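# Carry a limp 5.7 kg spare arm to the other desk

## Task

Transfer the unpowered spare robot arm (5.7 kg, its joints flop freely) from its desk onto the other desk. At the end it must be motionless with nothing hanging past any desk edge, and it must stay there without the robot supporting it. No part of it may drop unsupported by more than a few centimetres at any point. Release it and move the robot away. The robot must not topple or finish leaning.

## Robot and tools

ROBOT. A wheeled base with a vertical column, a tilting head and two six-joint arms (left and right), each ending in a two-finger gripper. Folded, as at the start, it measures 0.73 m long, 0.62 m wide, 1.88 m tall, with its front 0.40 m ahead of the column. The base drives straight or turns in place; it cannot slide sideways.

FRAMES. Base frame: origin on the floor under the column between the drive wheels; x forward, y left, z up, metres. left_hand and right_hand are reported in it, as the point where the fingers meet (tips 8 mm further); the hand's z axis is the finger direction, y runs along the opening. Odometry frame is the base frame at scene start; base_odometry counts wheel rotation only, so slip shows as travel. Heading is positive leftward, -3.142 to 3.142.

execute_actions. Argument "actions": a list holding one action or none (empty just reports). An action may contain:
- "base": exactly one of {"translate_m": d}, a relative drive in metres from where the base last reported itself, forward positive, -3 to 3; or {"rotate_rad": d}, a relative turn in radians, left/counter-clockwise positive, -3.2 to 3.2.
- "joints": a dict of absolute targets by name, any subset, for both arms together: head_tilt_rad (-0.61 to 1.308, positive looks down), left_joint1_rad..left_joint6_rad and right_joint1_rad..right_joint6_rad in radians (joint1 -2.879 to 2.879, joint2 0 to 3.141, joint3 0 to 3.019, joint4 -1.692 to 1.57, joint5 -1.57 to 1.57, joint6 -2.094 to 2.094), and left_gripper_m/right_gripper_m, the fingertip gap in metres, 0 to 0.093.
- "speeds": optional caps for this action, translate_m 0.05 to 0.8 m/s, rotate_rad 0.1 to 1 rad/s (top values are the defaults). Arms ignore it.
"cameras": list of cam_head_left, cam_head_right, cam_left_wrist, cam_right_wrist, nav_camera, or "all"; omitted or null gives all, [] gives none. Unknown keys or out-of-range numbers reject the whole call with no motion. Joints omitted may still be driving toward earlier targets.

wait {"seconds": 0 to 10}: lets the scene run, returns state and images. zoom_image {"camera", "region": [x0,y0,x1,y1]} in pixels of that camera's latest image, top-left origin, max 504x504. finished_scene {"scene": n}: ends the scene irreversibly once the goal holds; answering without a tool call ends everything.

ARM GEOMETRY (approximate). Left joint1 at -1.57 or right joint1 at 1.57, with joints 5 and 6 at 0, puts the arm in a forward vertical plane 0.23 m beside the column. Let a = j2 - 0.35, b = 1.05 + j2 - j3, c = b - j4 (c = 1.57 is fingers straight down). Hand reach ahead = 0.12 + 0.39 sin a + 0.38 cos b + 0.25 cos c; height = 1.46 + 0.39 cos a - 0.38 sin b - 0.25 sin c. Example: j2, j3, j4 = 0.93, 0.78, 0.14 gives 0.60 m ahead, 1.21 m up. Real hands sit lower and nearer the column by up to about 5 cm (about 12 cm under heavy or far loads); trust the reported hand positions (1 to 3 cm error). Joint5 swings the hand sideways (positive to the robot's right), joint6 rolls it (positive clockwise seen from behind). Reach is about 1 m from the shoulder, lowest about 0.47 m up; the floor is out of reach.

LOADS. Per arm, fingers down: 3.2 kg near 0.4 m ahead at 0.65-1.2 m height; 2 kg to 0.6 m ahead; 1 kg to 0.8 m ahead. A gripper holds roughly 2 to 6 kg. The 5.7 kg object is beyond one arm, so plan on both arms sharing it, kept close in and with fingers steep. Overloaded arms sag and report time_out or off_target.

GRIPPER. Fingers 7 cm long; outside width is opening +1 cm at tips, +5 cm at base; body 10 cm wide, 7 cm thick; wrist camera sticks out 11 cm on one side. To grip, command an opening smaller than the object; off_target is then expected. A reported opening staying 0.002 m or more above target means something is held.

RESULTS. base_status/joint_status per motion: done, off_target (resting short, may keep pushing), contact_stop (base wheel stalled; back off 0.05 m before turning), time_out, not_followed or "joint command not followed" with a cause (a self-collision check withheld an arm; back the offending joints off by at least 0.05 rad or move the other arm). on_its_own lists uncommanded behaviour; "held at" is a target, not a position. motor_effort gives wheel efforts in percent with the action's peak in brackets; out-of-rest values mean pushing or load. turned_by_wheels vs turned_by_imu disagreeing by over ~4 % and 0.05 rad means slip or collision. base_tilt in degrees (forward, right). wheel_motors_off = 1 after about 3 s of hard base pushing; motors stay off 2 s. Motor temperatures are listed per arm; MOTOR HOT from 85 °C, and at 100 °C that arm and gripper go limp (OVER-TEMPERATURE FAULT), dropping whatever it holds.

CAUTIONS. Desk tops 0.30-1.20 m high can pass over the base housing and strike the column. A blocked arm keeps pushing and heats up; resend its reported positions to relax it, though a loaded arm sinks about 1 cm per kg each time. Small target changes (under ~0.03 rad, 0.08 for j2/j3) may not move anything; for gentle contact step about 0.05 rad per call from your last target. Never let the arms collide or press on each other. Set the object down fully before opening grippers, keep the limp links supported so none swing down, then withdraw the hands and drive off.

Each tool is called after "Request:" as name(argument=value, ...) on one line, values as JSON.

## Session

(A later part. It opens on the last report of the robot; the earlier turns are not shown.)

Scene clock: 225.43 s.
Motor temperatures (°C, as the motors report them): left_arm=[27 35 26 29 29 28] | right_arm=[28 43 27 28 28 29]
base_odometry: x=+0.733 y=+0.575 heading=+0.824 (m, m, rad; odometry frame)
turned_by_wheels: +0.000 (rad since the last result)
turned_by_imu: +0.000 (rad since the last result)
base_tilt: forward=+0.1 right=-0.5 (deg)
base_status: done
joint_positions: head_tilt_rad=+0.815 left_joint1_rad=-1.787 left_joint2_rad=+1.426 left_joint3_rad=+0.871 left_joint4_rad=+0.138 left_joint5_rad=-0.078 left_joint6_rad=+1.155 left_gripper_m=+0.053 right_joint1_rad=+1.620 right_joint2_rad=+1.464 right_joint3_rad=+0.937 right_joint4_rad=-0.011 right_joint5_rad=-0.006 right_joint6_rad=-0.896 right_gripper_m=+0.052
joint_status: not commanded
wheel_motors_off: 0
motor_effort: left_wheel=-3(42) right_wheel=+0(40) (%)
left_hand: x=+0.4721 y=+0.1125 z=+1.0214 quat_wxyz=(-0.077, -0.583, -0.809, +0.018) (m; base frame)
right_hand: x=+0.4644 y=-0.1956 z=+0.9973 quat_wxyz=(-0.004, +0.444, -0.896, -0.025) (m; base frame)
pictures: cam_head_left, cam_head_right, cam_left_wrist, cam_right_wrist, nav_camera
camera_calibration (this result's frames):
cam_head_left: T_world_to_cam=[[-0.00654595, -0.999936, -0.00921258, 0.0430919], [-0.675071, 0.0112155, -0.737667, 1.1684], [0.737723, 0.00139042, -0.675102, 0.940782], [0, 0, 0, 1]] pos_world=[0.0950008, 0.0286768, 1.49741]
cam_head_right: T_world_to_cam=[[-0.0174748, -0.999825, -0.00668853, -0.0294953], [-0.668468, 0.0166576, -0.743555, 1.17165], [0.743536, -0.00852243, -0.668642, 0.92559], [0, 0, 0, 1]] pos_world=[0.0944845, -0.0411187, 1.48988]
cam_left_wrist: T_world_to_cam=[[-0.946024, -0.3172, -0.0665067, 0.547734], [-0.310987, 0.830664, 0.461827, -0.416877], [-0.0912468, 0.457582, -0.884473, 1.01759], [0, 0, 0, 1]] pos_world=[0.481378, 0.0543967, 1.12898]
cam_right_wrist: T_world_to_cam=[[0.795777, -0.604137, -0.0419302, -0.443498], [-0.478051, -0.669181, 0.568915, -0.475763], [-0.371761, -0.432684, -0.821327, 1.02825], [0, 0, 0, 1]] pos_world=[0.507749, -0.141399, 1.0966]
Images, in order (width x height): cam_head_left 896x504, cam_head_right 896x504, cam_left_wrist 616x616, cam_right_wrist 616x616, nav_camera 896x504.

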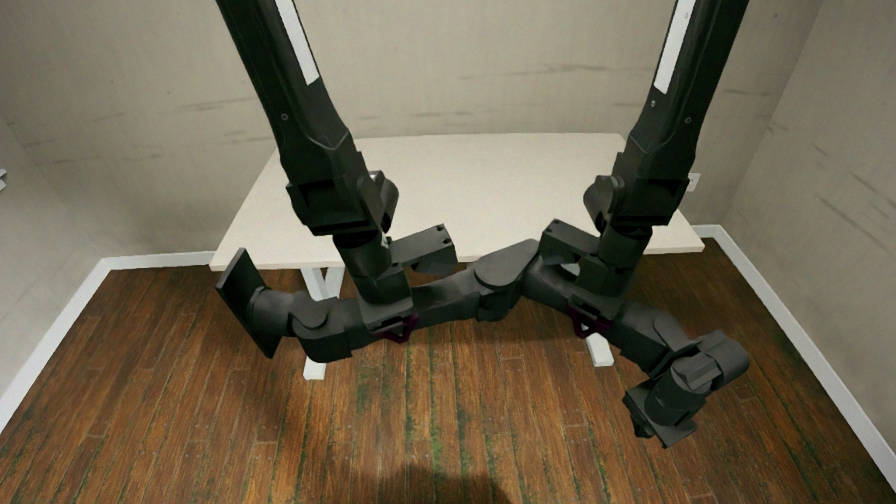

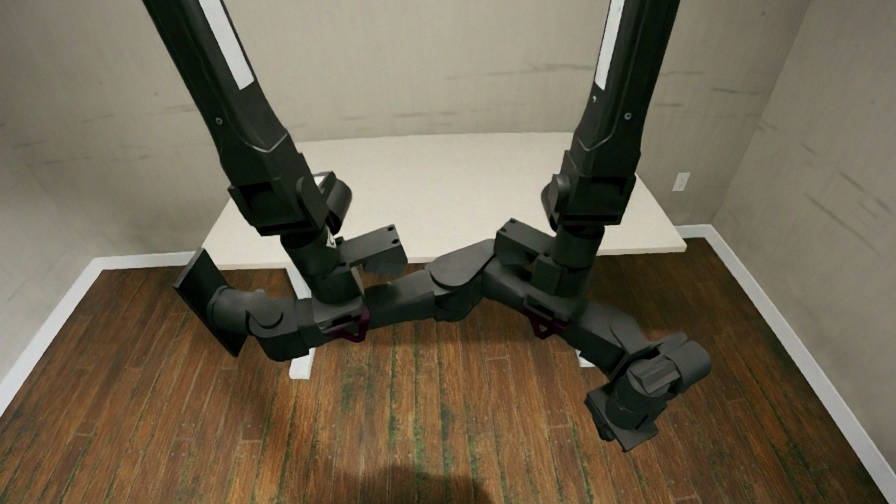

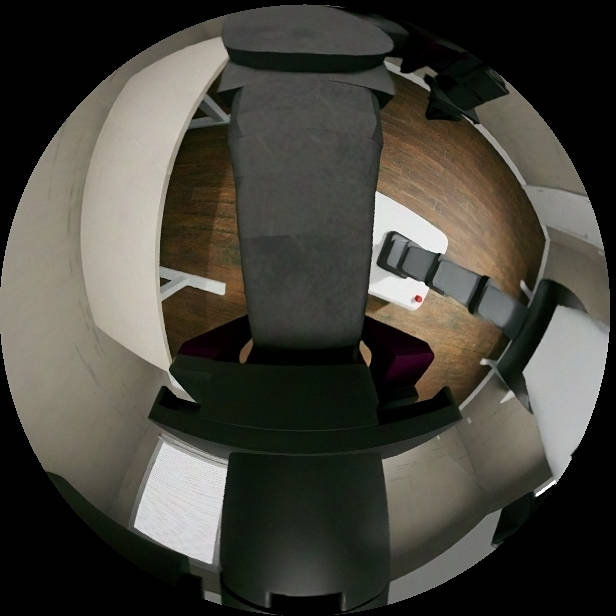

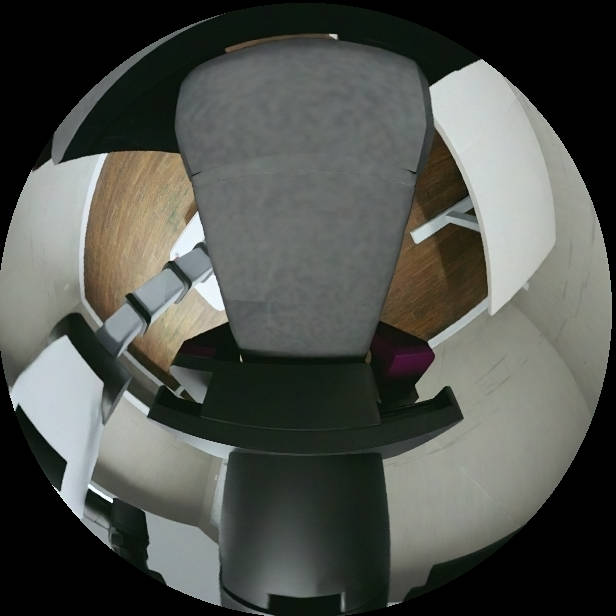

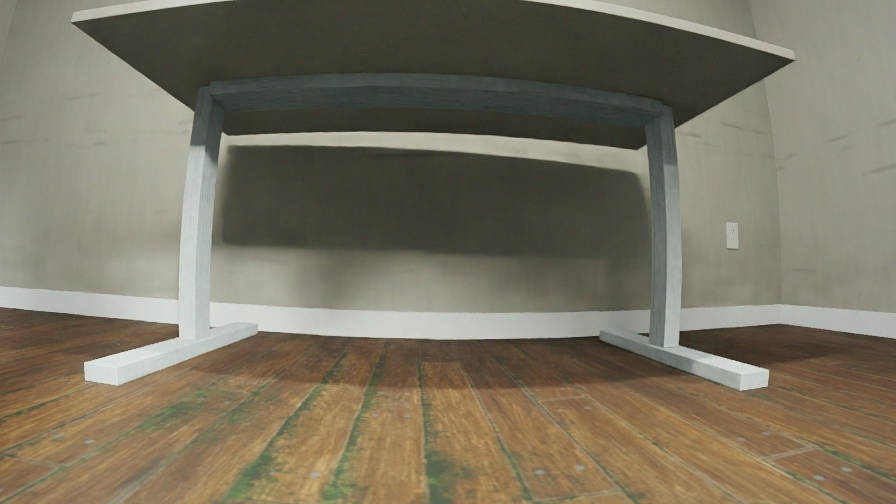

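Request:
execute_actions(actions=[{"base":{"translate_m":0.55},"joints":{"head_tilt_rad":1.25},"speeds":{"translate_m":0.2}}], cameras=["cam_head_left","cam_right_wrist","nav_camera"])

Scene clock: 230.90 s.
Motor temperatures (°C, as the motors report them): left_arm=[27 35 26 29 29 28] | right_arm=[28 43 27 28 28 29]
base_odometry: x=+1.107 y=+0.979 heading=+0.825 (m, m, rad; odometry frame)
turned_by_wheels: +0.001 (rad since the last result)
turned_by_imu: -0.001 (rad since the last result)
base_tilt: forward=+0.2 right=-0.4 (deg)
base_status: done
joint_positions: head_tilt_rad=+1.247 left_joint1_rad=-1.788 left_joint2_rad=+1.426 left_joint3_rad=+0.871 left_joint4_rad=+0.136 left_joint5_rad=-0.080 left_joint6_rad=+1.154 left_gripper_m=+0.053 right_joint1_rad=+1.620 right_joint2_rad=+1.465 right_joint3_rad=+0.937 right_joint4_rad=-0.011 right_joint5_rad=-0.006 right_joint6_rad=-0.896 right_gripper_m=+0.052
joint_status: all done
wheel_motors_off: 0
motor_effort: left_wheel=+2(47) right_wheel=-2(49) (%)
left_hand: x=+0.4719 y=+0.1123 z=+1.0214 quat_wxyz=(-0.077, -0.583, -0.809, +0.018) (m; base frame)
right_hand: x=+0.4642 y=-0.1953 z=+0.9972 quat_wxyz=(-0.004, +0.444, -0.896, -0.025) (m; base frame)
pictures: cam_head_left, cam_right_wrist, nav_camera
camera_calibration (this result's frames):
cam_head_left: T_world_to_cam=[[-0.00980357, -0.999936, -0.00562238, 0.0377259], [-0.922029, 0.0112155, -0.386959, 0.64066], [0.386997, 0.00139042, -0.92208, 1.33867], [0, 0, 0, 1]] pos_world=[0.0730177, 0.0286768, 1.48248]
cam_right_wrist: T_world_to_cam=[[0.796113, -0.603643, -0.0426542, -0.442519], [-0.47745, -0.669862, 0.568618, -0.475706], [-0.371815, -0.432319, -0.821495, 1.02847], [0, 0, 0, 1]] pos_world=[0.507571, -0.141152, 1.09651]
Images, in order (width x height): cam_head_left 896x504, cam_right_wrist 616x616, nav_camera 896x504.

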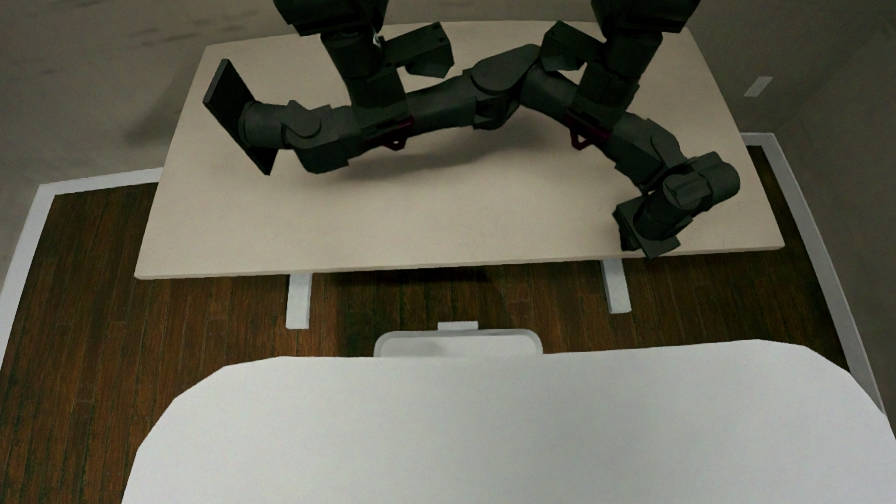

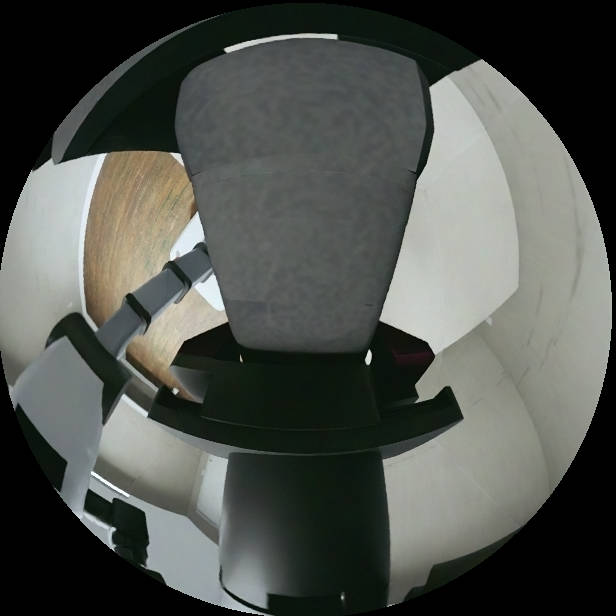

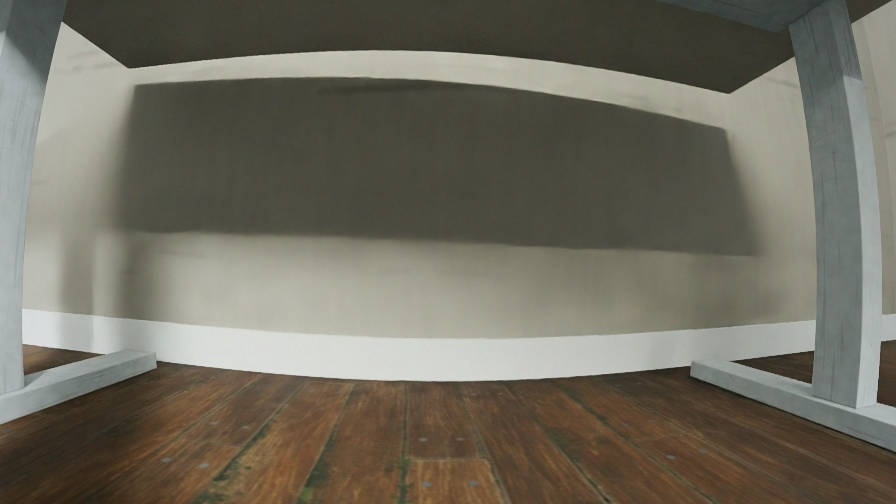

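Request:
execute_actions(actions=[{"base":{"rotate_rad":0.045},"speeds":{"rotate_rad":0.2}}], cameras=[])

Request:
execute_actions(actions=[{"base":{"translate_m":0.16},"speeds":{"translate_m":0.12}}], cameras=["cam_head_left","cam_head_right"])

Scene clock: 236.87 s.
Motor temperatures (°C, as the motors report them): left_arm=[27 35 26 29 29 28] | right_arm=[28 43 27 28 28 29]
base_odometry: x=+1.107 y=+0.979 heading=+0.868 (m, m, rad; odometry frame)
turned_by_wheels: +0.044 (rad since the last result)
turned_by_imu: +0.043 (rad since the last result)
base_tilt: forward=+0.2 right=-0.4 (deg)
base_status: done
joint_positions: head_tilt_rad=+1.247 left_joint1_rad=-1.786 left_joint2_rad=+1.426 left_joint3_rad=+0.871 left_joint4_rad=+0.136 left_joint5_rad=-0.078 left_joint6_rad=+1.155 left_gripper_m=+0.053 right_joint1_rad=+1.621 right_joint2_rad=+1.465 right_joint3_rad=+0.937 right_joint4_rad=-0.011 right_joint5_rad=-0.006 right_joint6_rad=-0.895 right_gripper_m=+0.052
joint_status: not commanded
wheel_motors_off: 0
motor_effort: left_wheel=+0(42) right_wheel=+0(40) (%)
left_hand: x=+0.4717 y=+0.1132 z=+1.0212 quat_wxyz=(-0.076, -0.583, -0.809, +0.018) (m; base frame)
right_hand: x=+0.4642 y=-0.1949 z=+0.9972 quat_wxyz=(-0.004, +0.444, -0.896, -0.025) (m; base frame)
pictures: none
No camera images: the call's "cameras" was empty. Leave "cameras" out to get every camera's image.

Scene clock: 239.03 s.
Motor temperatures (°C, as the motors report them): left_arm=[27 35 26 29 29 28] | right_arm=[28 44 27 28 28 29]
base_odometry: x=+1.211 y=+1.101 heading=+0.869 (m, m, rad; odometry frame)
turned_by_wheels: +0.001 (rad since the last result)
turned_by_imu: +0.000 (rad since the last result)
base_tilt: forward=+0.2 right=-0.3 (deg)
base_status: done
joint_positions: head_tilt_rad=+1.248 left_joint1_rad=-1.787 left_joint2_rad=+1.425 left_joint3_rad=+0.872 left_joint4_rad=+0.136 left_joint5_rad=-0.080 left_joint6_rad=+1.153 left_gripper_m=+0.053 right_joint1_rad=+1.621 right_joint2_rad=+1.465 right_joint3_rad=+0.939 right_joint4_rad=-0.011 right_joint5_rad=-0.006 right_joint6_rad=-0.898 right_gripper_m=+0.052
joint_status: not commanded
wheel_motors_off: 0
motor_effort: left_wheel=+1(51) right_wheel=+0(37) (%)
left_hand: x=+0.4726 y=+0.1129 z=+1.0214 quat_wxyz=(-0.077, -0.582, -0.809, +0.017) (m; base frame)
right_hand: x=+0.4659 y=-0.1946 z=+0.9972 quat_wxyz=(-0.005, +0.445, -0.895, -0.025) (m; base frame)
pictures: cam_head_left, cam_head_right
camera_calibration (this result's frames):
cam_head_left: T_world_to_cam=[[-0.00980832, -0.999936, -0.00561409, 0.0377134], [-0.922356, 0.0112155, -0.386179, 0.639476], [0.386217, 0.00139042, -0.922407, 1.33921], [0, 0, 0, 1]] pos_world=[0.0729691, 0.0286768, 1.48246]
cam_head_right: T_world_to_cam=[[-0.0186684, -0.999825, 0.0012642, -0.0416828], [-0.918833, 0.0166576, -0.394294, 0.646306], [0.394204, -0.00852243, -0.918983, 1.32858], [0, 0, 0, 1]] pos_world=[0.0693364, -0.0411187, 1.47583]
Images, in order (width x height): cam_head_left 896x504, cam_head_right 896x504.

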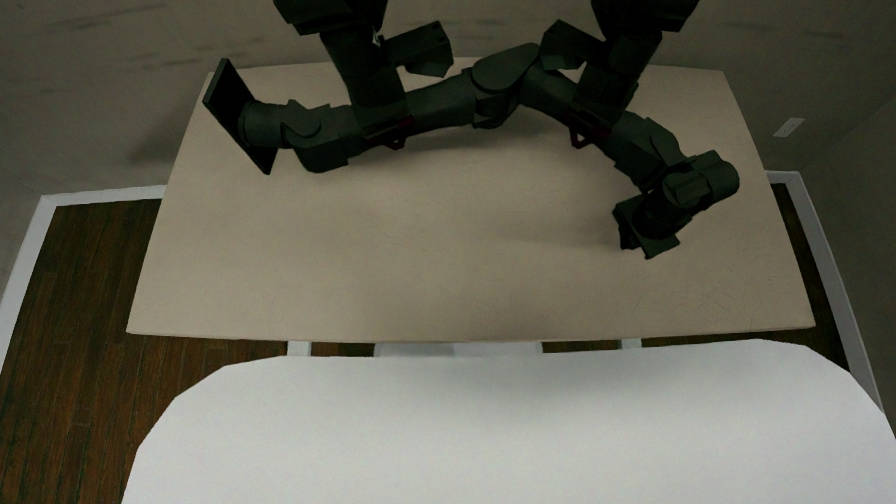

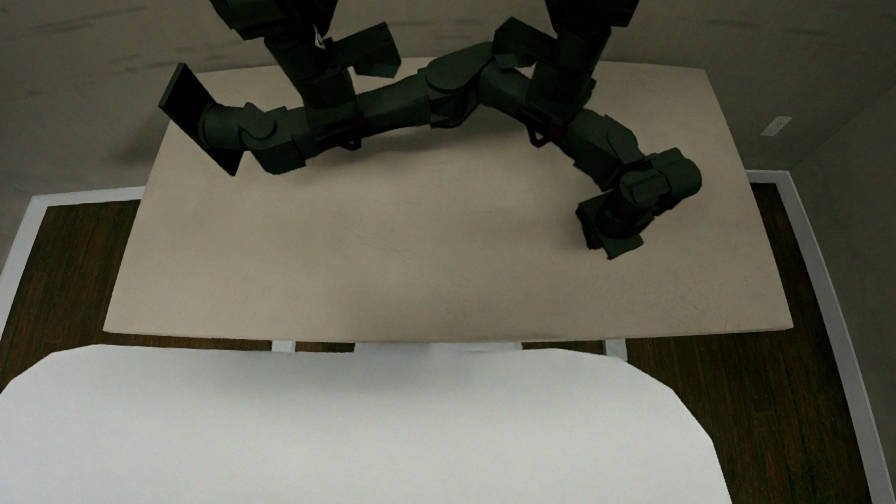

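Request:
execute_actions(actions=[{"joints":{"left_joint2_rad":1.42,"left_joint3_rad":0.90,"left_joint4_rad":0.13,"right_joint2_rad":1.41,"right_joint3_rad":0.97,"right_joint4_rad":-0.01}}], cameras=[])

Request:
execute_actions(actions=[{"joints":{"left_joint2_rad":1.50,"left_joint3_rad":0.96,"left_joint4_rad":0.15,"right_joint2_rad":1.49,"right_joint3_rad":1.03,"right_joint4_rad":0.0}}], cameras=[])

Request:
execute_actions(actions=[{"joints":{"left_joint2_rad":1.58,"left_joint3_rad":1.02,"left_joint4_rad":0.18,"right_joint2_rad":1.57,"right_joint3_rad":1.10,"right_joint4_rad":0.01}}], cameras=["cam_head_left","cam_right_wrist"])

Scene clock: 245.87 s.
Motor temperatures (°C, as the motors report them): left_arm=[27 35 26 29 29 28] | right_arm=[28 44 27 28 28 29]
base_odometry: x=+1.211 y=+1.101 heading=+0.869 (m, m, rad; odometry frame)
turned_by_wheels: +0.000 (rad since the last result)
turned_by_imu: +0.000 (rad since the last result)
base_tilt: forward=+0.1 right=-0.4 (deg)
base_status: not commanded
joint_positions: head_tilt_rad=+1.248 left_joint1_rad=-1.784 left_joint2_rad=+1.489 left_joint3_rad=+0.917 left_joint4_rad=+0.149 left_joint5_rad=-0.083 left_joint6_rad=+1.157 left_gripper_m=+0.053 right_joint1_rad=+1.614 right_joint2_rad=+1.533 right_joint3_rad=+0.985 right_joint4_rad=+0.003 right_joint5_rad=-0.013 right_joint6_rad=-0.898 right_gripper_m=+0.052
joint_status: all done
wheel_motors_off: 0
motor_effort: left_wheel=+2(3) right_wheel=-1(2) (%)
left_hand: x=+0.4745 y=+0.1111 z=+0.9996 quat_wxyz=(-0.072, -0.583, -0.809, +0.016) (m; base frame)
right_hand: x=+0.4656 y=-0.1966 z=+0.9733 quat_wxyz=(-0.001, +0.444, -0.896, -0.028) (m; base frame)
pictures: none
No camera images: the call's "cameras" was empty. Leave "cameras" out to get every camera's image.

Scene clock: 246.67 s.
Motor temperatures (°C, as the motors report them): left_arm=[27 35 26 29 29 28] | right_arm=[28 44 27 28 28 29]
base_odometry: x=+1.211 y=+1.101 heading=+0.869 (m, m, rad; odometry frame)
turned_by_wheels: +0.000 (rad since the last result)
turned_by_imu: +0.000 (rad since the last result)
base_tilt: forward=+0.2 right=-0.4 (deg)
base_status: not commanded
joint_positions: head_tilt_rad=+1.248 left_joint1_rad=-1.777 left_joint2_rad=+1.572 left_joint3_rad=+0.979 left_joint4_rad=+0.168 left_joint5_rad=-0.084 left_joint6_rad=+1.157 left_gripper_m=+0.053 right_joint1_rad=+1.610 right_joint2_rad=+1.614 right_joint3_rad=+1.049 right_joint4_rad=+0.017 right_joint5_rad=-0.014 right_joint6_rad=-0.902 right_gripper_m=+0.052
joint_status: all done
wheel_motors_off: 0
motor_effort: left_wheel=+2(3) right_wheel=-1(3) (%)
left_hand: x=+0.4782 y=+0.1098 z=+0.9701 quat_wxyz=(-0.070, -0.582, -0.810, +0.014) (m; base frame)
right_hand: x=+0.4692 y=-0.1982 z=+0.9440 quat_wxyz=(+0.001, +0.445, -0.895, -0.026) (m; base frame)
pictures: none
No camera images: the call's "cameras" was empty. Leave "cameras" out to get every camera's image.

Scene clock: 247.57 s.
Motor temperatures (°C, as the motors report them): left_arm=[27 35 26 29 29 28] | right_arm=[28 44 27 28 28 29]
base_odometry: x=+1.211 y=+1.101 heading=+0.869 (m, m, rad; odometry frame)
turned_by_wheels: +0.000 (rad since the last result)
turned_by_imu: +0.000 (rad since the last result)
base_tilt: forward=+0.2 right=-0.2 (deg)
base_status: not commanded
joint_positions: head_tilt_rad=+1.248 left_joint1_rad=-1.771 left_joint2_rad=+1.653 left_joint3_rad=+1.041 left_joint4_rad=+0.197 left_joint5_rad=-0.085 left_joint6_rad=+1.155 left_gripper_m=+0.053 right_joint1_rad=+1.606 right_joint2_rad=+1.693 right_joint3_rad=+1.121 right_joint4_rad=+0.030 right_joint5_rad=-0.015 right_joint6_rad=-0.911 right_gripper_m=+0.052
joint_status: all done
wheel_motors_off: 0
motor_effort: left_wheel=+3(3) right_wheel=-1(3) (%)
left_hand: x=+0.4831 y=+0.1083 z=+0.9412 quat_wxyz=(-0.072, -0.580, -0.811, +0.009) (m; base frame)
right_hand: x=+0.4758 y=-0.1997 z=+0.9148 quat_wxyz=(-0.002, +0.448, -0.894, -0.024) (m; base frame)
pictures: cam_head_left, cam_right_wrist
camera_calibration (this result's frames):
cam_head_left: T_world_to_cam=[[-0.00980832, -0.999936, -0.00561409, 0.0377134], [-0.922356, 0.0112155, -0.386179, 0.639476], [0.386217, 0.00139042, -0.922407, 1.33921], [0, 0, 0, 1]] pos_world=[0.0729691, 0.0286768, 1.48246]
cam_right_wrist: T_world_to_cam=[[0.800548, -0.597736, -0.0428287, -0.458665], [-0.470689, -0.671409, 0.572418, -0.433255], [-0.37091, -0.438089, -0.818843, 0.959201], [0, 0, 0, 1]] pos_world=[0.519032, -0.144837, 1.01379]
Images, in order (width x height): cam_head_left 896x504, cam_right_wrist 616x616.

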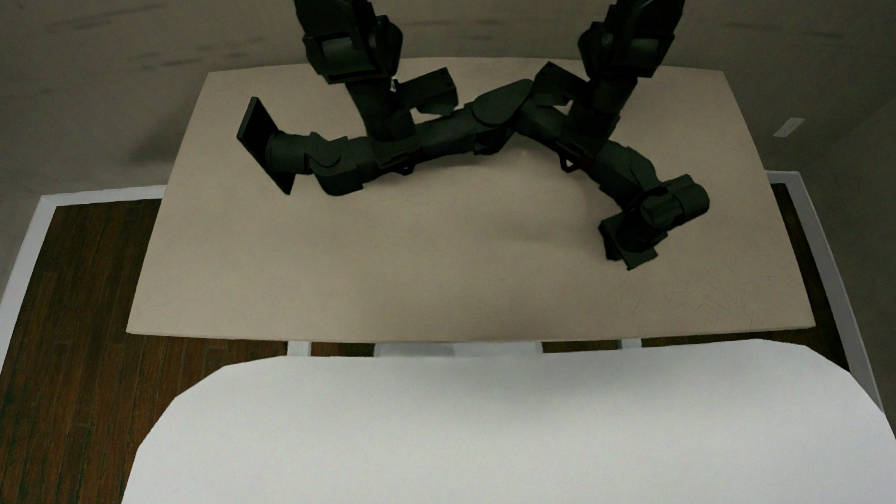

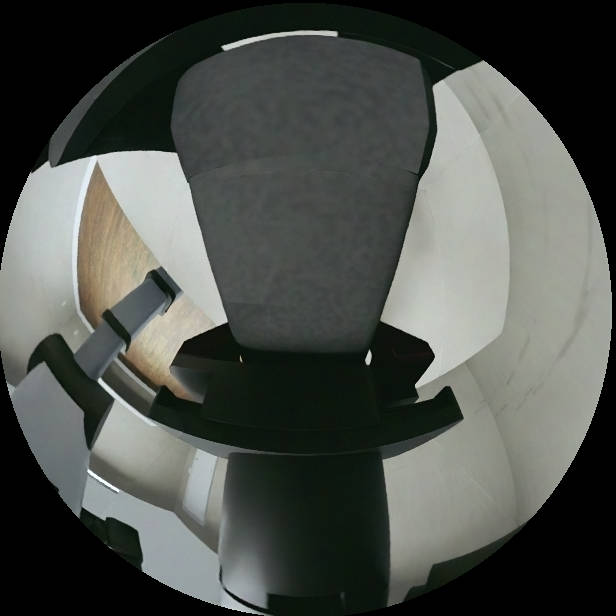

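Now smaller steps near touch.

Request:
execute_actions(actions=[{"joints":{"left_joint2_rad":1.65,"left_joint3_rad":1.08,"left_joint4_rad":0.20,"right_joint2_rad":1.65,"right_joint3_rad":1.17,"right_joint4_rad":0.02}}], cameras=[])

Request:
execute_actions(actions=[{"joints":{"left_joint2_rad":1.72,"left_joint3_rad":1.14,"left_joint4_rad":0.22,"right_joint2_rad":1.73,"right_joint3_rad":1.25,"right_joint4_rad":0.02}}], cameras=["cam_head_left","cam_head_right"])

Scene clock: 254.60 s.
Motor temperatures (°C, as the motors report them): left_arm=[27 36 26 29 29 28] | right_arm=[28 44 27 28 28 29]
base_odometry: x=+1.211 y=+1.101 heading=+0.869 (m, m, rad; odometry frame)
turned_by_wheels: +0.000 (rad since the last result)
turned_by_imu: +0.000 (rad since the last result)
base_tilt: forward=+0.1 right=-0.4 (deg)
base_status: not commanded
joint_positions: head_tilt_rad=+1.248 left_joint1_rad=-1.765 left_joint2_rad=+1.728 left_joint3_rad=+1.102 left_joint4_rad=+0.212 left_joint5_rad=-0.087 left_joint6_rad=+1.148 left_gripper_m=+0.053 right_joint1_rad=+1.603 right_joint2_rad=+1.766 right_joint3_rad=+1.190 right_joint4_rad=+0.037 right_joint5_rad=-0.015 right_joint6_rad=-0.922 right_gripper_m=+0.052
joint_status: all done
wheel_motors_off: 0
motor_effort: left_wheel=+3(3) right_wheel=-2(3) (%)
left_hand: x=+0.4844 y=+0.1079 z=+0.9135 quat_wxyz=(-0.070, -0.576, -0.814, +0.005) (m; base frame)
right_hand: x=+0.4800 y=-0.2005 z=+0.8870 quat_wxyz=(-0.002, +0.452, -0.892, -0.023) (m; base frame)
pictures: none
No camera images: the call's "cameras" was empty. Leave "cameras" out to get every camera's image.

Scene clock: 255.33 s.
Motor temperatures (°C, as the motors report them): left_arm=[27 36 26 29 29 28] | right_arm=[28 44 27 28 28 29]
base_odometry: x=+1.211 y=+1.101 heading=+0.869 (m, m, rad; odometry frame)
turned_by_wheels: +0.000 (rad since the last result)
turned_by_imu: +0.000 (rad since the last result)
base_tilt: forward=+0.2 right=-0.4 (deg)
base_status: not commanded
joint_positions: head_tilt_rad=+1.248 left_joint1_rad=-1.763 left_joint2_rad=+1.797 left_joint3_rad=+1.163 left_joint4_rad=+0.216 left_joint5_rad=-0.079 left_joint6_rad=+1.120 left_gripper_m=+0.053 right_joint1_rad=+1.603 right_joint2_rad=+1.788 right_joint3_rad=+1.227 right_joint4_rad=+0.019 right_joint5_rad=+0.016 right_joint6_rad=-0.944 right_gripper_m=+0.052
joint_status: all done
wheel_motors_off: 0
motor_effort: left_wheel=+3(3) right_wheel=-1(2) (%)
left_hand: x=+0.4846 y=+0.1029 z=+0.8878 quat_wxyz=(-0.071, -0.565, -0.822, +0.010) (m; base frame)
right_hand: x=+0.4868 y=-0.2058 z=+0.8783 quat_wxyz=(+0.005, +0.462, -0.887, -0.009) (m; base frame)
pictures: cam_head_left, cam_head_right
camera_calibration (this result's frames):
cam_head_left: T_world_to_cam=[[-0.00980832, -0.999936, -0.00561409, 0.0377134], [-0.922356, 0.0112155, -0.386179, 0.639476], [0.386217, 0.00139042, -0.922407, 1.33921], [0, 0, 0, 1]] pos_world=[0.0729691, 0.0286768, 1.48246]
cam_head_right: T_world_to_cam=[[-0.0186684, -0.999825, 0.0012642, -0.0416828], [-0.918833, 0.0166576, -0.394294, 0.646306], [0.394204, -0.00852243, -0.918983, 1.32858], [0, 0, 0, 1]] pos_world=[0.0693364, -0.0411187, 1.47583]
Images, in order (width x height): cam_head_left 896x504, cam_head_right 896x504.

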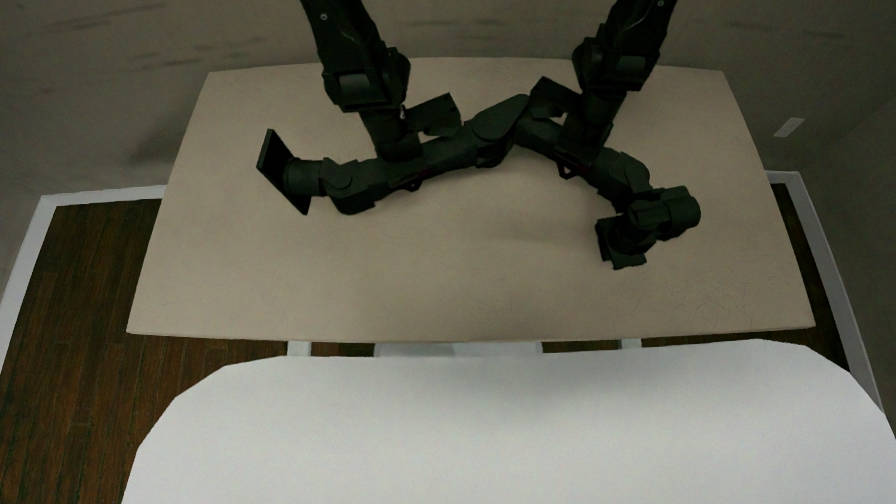

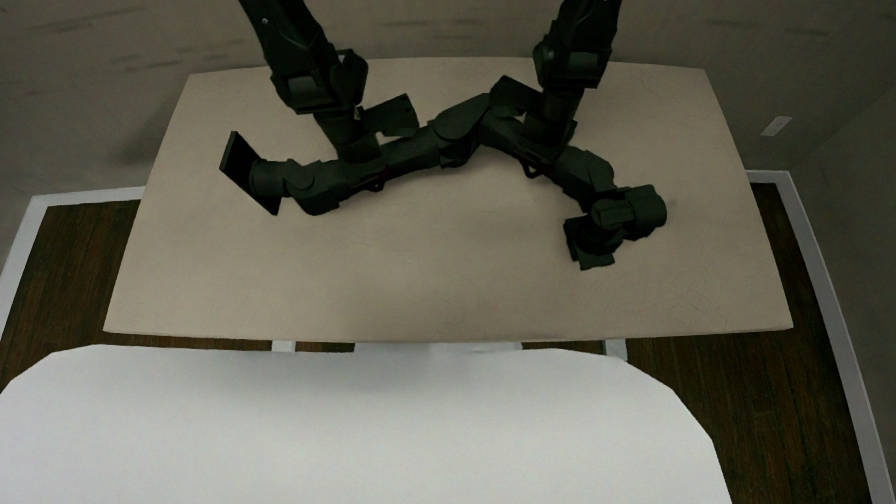

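Request:
zoom_image(camera="cam_head_left", region=[540,130,760,300])

Request:
execute_actions(actions=[{"base":{"translate_m":0.04},"joints":{"left_joint2_rad":1.76,"left_joint3_rad":1.17,"left_joint4_rad":0.23,"right_joint2_rad":1.79,"right_joint3_rad":1.30,"right_joint4_rad":0.02},"speeds":{"translate_m":0.05}}], cameras=["cam_head_left","cam_head_right"])

Request:
zoom_image(camera="cam_head_left", region=[540,130,760,300])

Region (540, 130, 760, 300) of cam_head_left's 896x504 image, scaled by 2.291, with more detail than that image has; it fills the top 389 rows of this view, and the rest is white.

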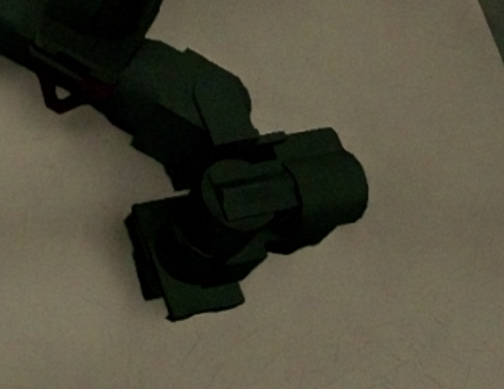

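Scene clock: 260.87 s.
Motor temperatures (°C, as the motors report them): left_arm=[27 36 26 29 29 28] | right_arm=[28 43 27 28 29 29]
base_odometry: x=+1.236 y=+1.132 heading=+0.870 (m, m, rad; odometry frame)
turned_by_wheels: +0.001 (rad since the last result)
turned_by_imu: +0.000 (rad since the last result)
base_tilt: forward=+0.2 right=-0.4 (deg)
base_status: done
joint_positions: head_tilt_rad=+1.248 left_joint1_rad=-1.755 left_joint2_rad=+1.849 left_joint3_rad=+1.202 left_joint4_rad=+0.242 left_joint5_rad=-0.108 left_joint6_rad=+1.115 left_gripper_m=+0.053 right_joint1_rad=+1.605 right_joint2_rad=+1.865 right_joint3_rad=+1.305 right_joint4_rad=+0.025 right_joint5_rad=-0.018 right_joint6_rad=-0.956 right_gripper_m=+0.052
joint_status: all done
wheel_motors_off: 0
motor_effort: left_wheel=+0(37) right_wheel=+0(36) (%)
left_hand: x=+0.4854 y=+0.1107 z=+0.8678 quat_wxyz=(-0.067, -0.560, -0.826, -0.008) (m; base frame)
right_hand: x=+0.4909 y=-0.1974 z=+0.8490 quat_wxyz=(-0.006, +0.467, -0.884, -0.024) (m; base frame)
pictures: cam_head_left, cam_head_right
camera_calibration (this result's frames):
cam_head_left: T_world_to_cam=[[-0.00980954, -0.999936, -0.00561195, 0.0377101], [-0.92244, 0.0112155, -0.385978, 0.639171], [0.386016, 0.00139042, -0.922491, 1.33935], [0, 0, 0, 1]] pos_world=[0.0729565, 0.0286768, 1.48245]
cam_head_right: T_world_to_cam=[[-0.0186681, -0.999825, 0.00126827, -0.0416891], [-0.918919, 0.0166576, -0.394094, 0.646002], [0.394004, -0.00852243, -0.919069, 1.32872], [0, 0, 0, 1]] pos_world=[0.0693224, -0.0411187, 1.47583]
Images, in order (width x height): cam_head_left 896x504, cam_head_right 896x504.

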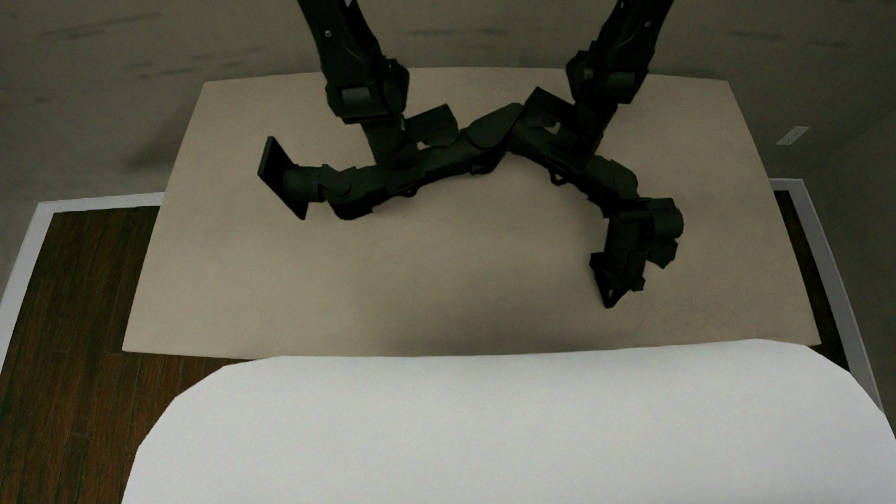

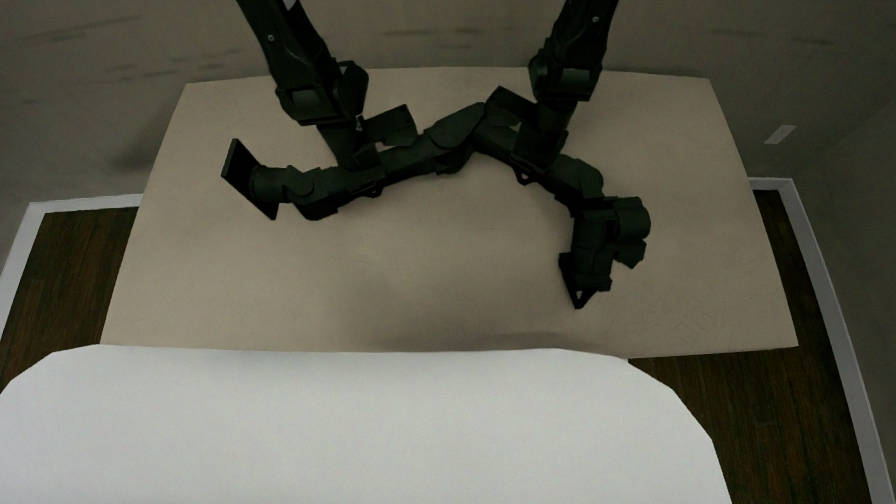

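Region (540, 130, 760, 300) of cam_head_left's 896x504 image, scaled by 2.291, with more detail than that image has; it fills the top 389 rows of this view, and the rest is white.

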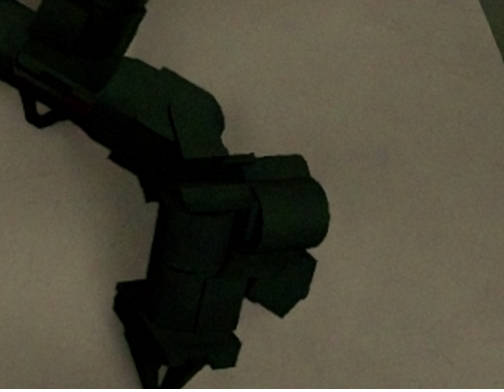

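Request:
execute_actions(actions=[{"joints":{"left_joint2_rad":1.80,"left_joint3_rad":1.23,"left_joint4_rad":0.25,"right_joint2_rad":1.85,"right_joint3_rad":1.39,"right_joint4_rad":0.04}}], cameras=["cam_head_left"])

Request:
execute_actions(actions=[{"joints":{"left_joint2_rad":1.85,"left_joint3_rad":1.30,"left_joint4_rad":0.27,"right_joint2_rad":1.91,"right_joint3_rad":1.47,"right_joint4_rad":0.05}}], cameras=["cam_head_left"])

Scene clock: 265.63 s.
Motor temperatures (°C, as the motors report them): left_arm=[27 36 26 29 29 28] | right_arm=[28 43 27 28 29 29]
base_odometry: x=+1.236 y=+1.132 heading=+0.870 (m, m, rad; odometry frame)
turned_by_wheels: +0.000 (rad since the last result)
turned_by_imu: +0.000 (rad since the last result)
base_tilt: forward=+0.1 right=-0.3 (deg)
base_status: not commanded
joint_positions: head_tilt_rad=+1.248 left_joint1_rad=-1.746 left_joint2_rad=+1.894 left_joint3_rad=+1.258 left_joint4_rad=+0.255 left_joint5_rad=-0.112 left_joint6_rad=+1.121 left_gripper_m=+0.053 right_joint1_rad=+1.606 right_joint2_rad=+1.936 right_joint3_rad=+1.393 right_joint4_rad=+0.038 right_joint5_rad=-0.030 right_joint6_rad=-0.960 right_gripper_m=+0.052
joint_status: all done
wheel_motors_off: 0
motor_effort: left_wheel=+0(1) right_wheel=-1(2) (%)
left_hand: x=+0.4968 y=+0.1141 z=+0.8503 quat_wxyz=(-0.074, -0.559, -0.826, -0.020) (m; base frame)
right_hand: x=+0.5054 y=-0.1932 z=+0.8217 quat_wxyz=(-0.022, +0.469, -0.882, -0.023) (m; base frame)
pictures: cam_head_left
camera_calibration (this result's frames):
cam_head_left: T_world_to_cam=[[-0.00980954, -0.999936, -0.00561195, 0.0377101], [-0.92244, 0.0112155, -0.385978, 0.639171], [0.386016, 0.00139042, -0.922491, 1.33935], [0, 0, 0, 1]] pos_world=[0.0729565, 0.0286768, 1.48245]
Images, in order (width x height): cam_head_left 896x504.

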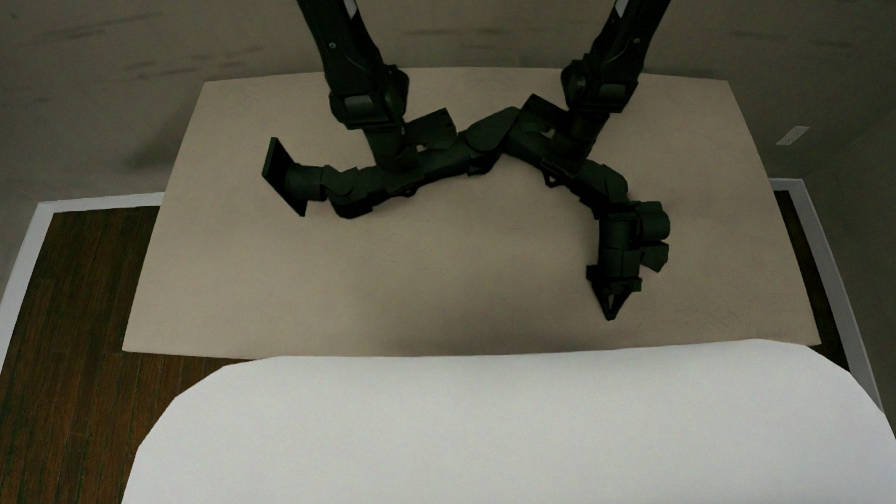

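Scene clock: 266.37 s.
Motor temperatures (°C, as the motors report them): left_arm=[27 36 26 29 29 28] | right_arm=[28 43 27 28 29 29]
base_odometry: x=+1.236 y=+1.132 heading=+0.870 (m, m, rad; odometry frame)
turned_by_wheels: +0.000 (rad since the last result)
turned_by_imu: +0.000 (rad since the last result)
base_tilt: forward=+0.1 right=-0.3 (deg)
base_status: not commanded
joint_positions: head_tilt_rad=+1.248 left_joint1_rad=-1.741 left_joint2_rad=+1.949 left_joint3_rad=+1.326 left_joint4_rad=+0.269 left_joint5_rad=-0.111 left_joint6_rad=+1.126 left_gripper_m=+0.053 right_joint1_rad=+1.606 right_joint2_rad=+1.992 right_joint3_rad=+1.467 right_joint4_rad=+0.042 right_joint5_rad=-0.028 right_joint6_rad=-0.962 right_gripper_m=+0.052
joint_status: all done
wheel_motors_off: 0
motor_effort: left_wheel=+1(1) right_wheel=-1(1) (%)
left_hand: x=+0.5082 y=+0.1141 z=+0.8294 quat_wxyz=(-0.085, -0.558, -0.825, -0.028) (m; base frame)
right_hand: x=+0.5166 y=-0.1932 z=+0.8002 quat_wxyz=(-0.032, +0.470, -0.882, -0.017) (m; base frame)
pictures: cam_head_left
camera_calibration (this result's frames):
cam_head_left: T_world_to_cam=[[-0.00980954, -0.999936, -0.00561195, 0.0377101], [-0.92244, 0.0112155, -0.385978, 0.639171], [0.386016, 0.00139042, -0.922491, 1.33935], [0, 0, 0, 1]] pos_world=[0.0729565, 0.0286768, 1.48245]
Images, in order (width x height): cam_head_left 896x504.

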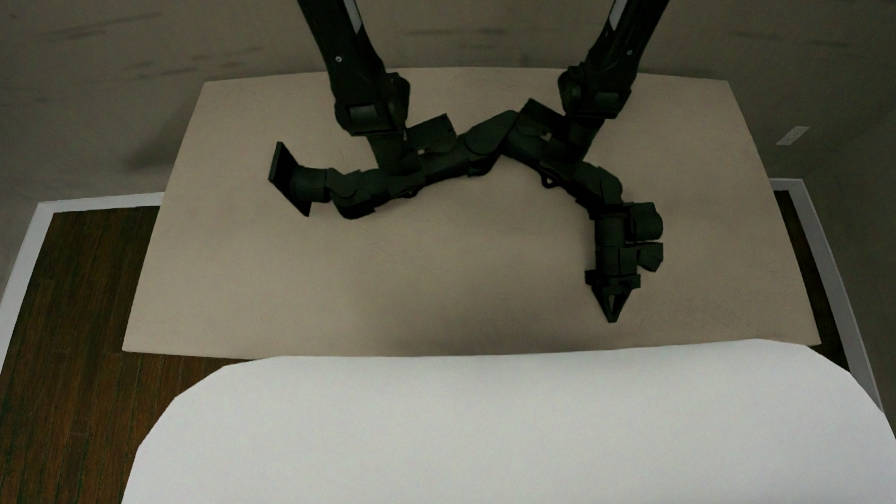

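Good; tip has margin. Continue.

Request:
execute_actions(actions=[{"joints":{"left_joint2_rad":1.91,"left_joint3_rad":1.37,"left_joint4_rad":0.28,"right_joint2_rad":1.98,"right_joint3_rad":1.55,"right_joint4_rad":0.05}}], cameras=[])

Request:
execute_actions(actions=[{"joints":{"left_joint2_rad":1.98,"left_joint3_rad":1.44,"left_joint4_rad":0.28,"right_joint2_rad":2.05,"right_joint3_rad":1.62,"right_joint4_rad":0.05}}], cameras=["cam_head_left"])

Scene clock: 270.17 s.
Motor temperatures (°C, as the motors report them): left_arm=[27 37 26 29 29 28] | right_arm=[28 43 27 28 29 29]
base_odometry: x=+1.236 y=+1.132 heading=+0.870 (m, m, rad; odometry frame)
turned_by_wheels: +0.000 (rad since the last result)
turned_by_imu: +0.000 (rad since the last result)
base_tilt: forward=+0.1 right=-0.3 (deg)
base_status: not commanded
joint_positions: head_tilt_rad=+1.248 left_joint1_rad=-1.737 left_joint2_rad=+2.003 left_joint3_rad=+1.397 left_joint4_rad=+0.280 left_joint5_rad=-0.110 left_joint6_rad=+1.116 left_gripper_m=+0.053 right_joint1_rad=+1.603 right_joint2_rad=+2.040 right_joint3_rad=+1.543 right_joint4_rad=+0.042 right_joint5_rad=-0.025 right_joint6_rad=-0.978 right_gripper_m=+0.052
joint_status: all done
wheel_motors_off: 0
motor_effort: left_wheel=+1(2) right_wheel=-1(2) (%)
left_hand: x=+0.5195 y=+0.1123 z=+0.8091 quat_wxyz=(-0.096, -0.551, -0.828, -0.035) (m; base frame)
right_hand: x=+0.5322 y=-0.1948 z=+0.7822 quat_wxyz=(-0.043, +0.477, -0.878, -0.008) (m; base frame)
pictures: none
No camera images: the call's "cameras" was empty. Leave "cameras" out to get every camera's image.

Scene clock: 270.93 s.
Motor temperatures (°C, as the motors report them): left_arm=[27 37 26 29 29 28] | right_arm=[28 43 27 28 29 29]
base_odometry: x=+1.236 y=+1.132 heading=+0.870 (m, m, rad; odometry frame)
turned_by_wheels: +0.000 (rad since the last result)
turned_by_imu: +0.000 (rad since the last result)
base_tilt: forward=+0.1 right=-0.4 (deg)
base_status: not commanded
joint_positions: head_tilt_rad=+1.248 left_joint1_rad=-1.737 left_joint2_rad=+2.047 left_joint3_rad=+1.450 left_joint4_rad=+0.280 left_joint5_rad=-0.117 left_joint6_rad=+1.140 left_gripper_m=+0.053 right_joint1_rad=+1.600 right_joint2_rad=+2.117 right_joint3_rad=+1.623 right_joint4_rad=+0.045 right_joint5_rad=-0.028 right_joint6_rad=-0.959 right_gripper_m=+0.052
joint_status: all done
wheel_motors_off: 0
motor_effort: left_wheel=+1(1) right_wheel=-2(3) (%)
left_hand: x=+0.5241 y=+0.1115 z=+0.7927 quat_wxyz=(-0.098, -0.560, -0.822, -0.042) (m; base frame)
right_hand: x=+0.5304 y=-0.1960 z=+0.7532 quat_wxyz=(-0.046, +0.467, -0.883, -0.007) (m; base frame)
pictures: cam_head_left
camera_calibration (this result's frames):
cam_head_left: T_world_to_cam=[[-0.00980954, -0.999936, -0.00561195, 0.0377101], [-0.92244, 0.0112155, -0.385978, 0.639171], [0.386016, 0.00139042, -0.922491, 1.33935], [0, 0, 0, 1]] pos_world=[0.0729565, 0.0286768, 1.48245]
Images, in order (width x height): cam_head_left 896x504.

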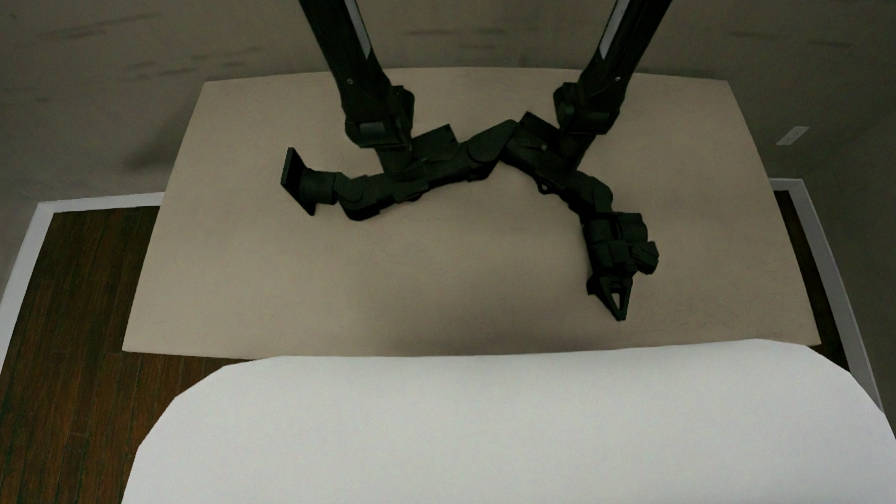

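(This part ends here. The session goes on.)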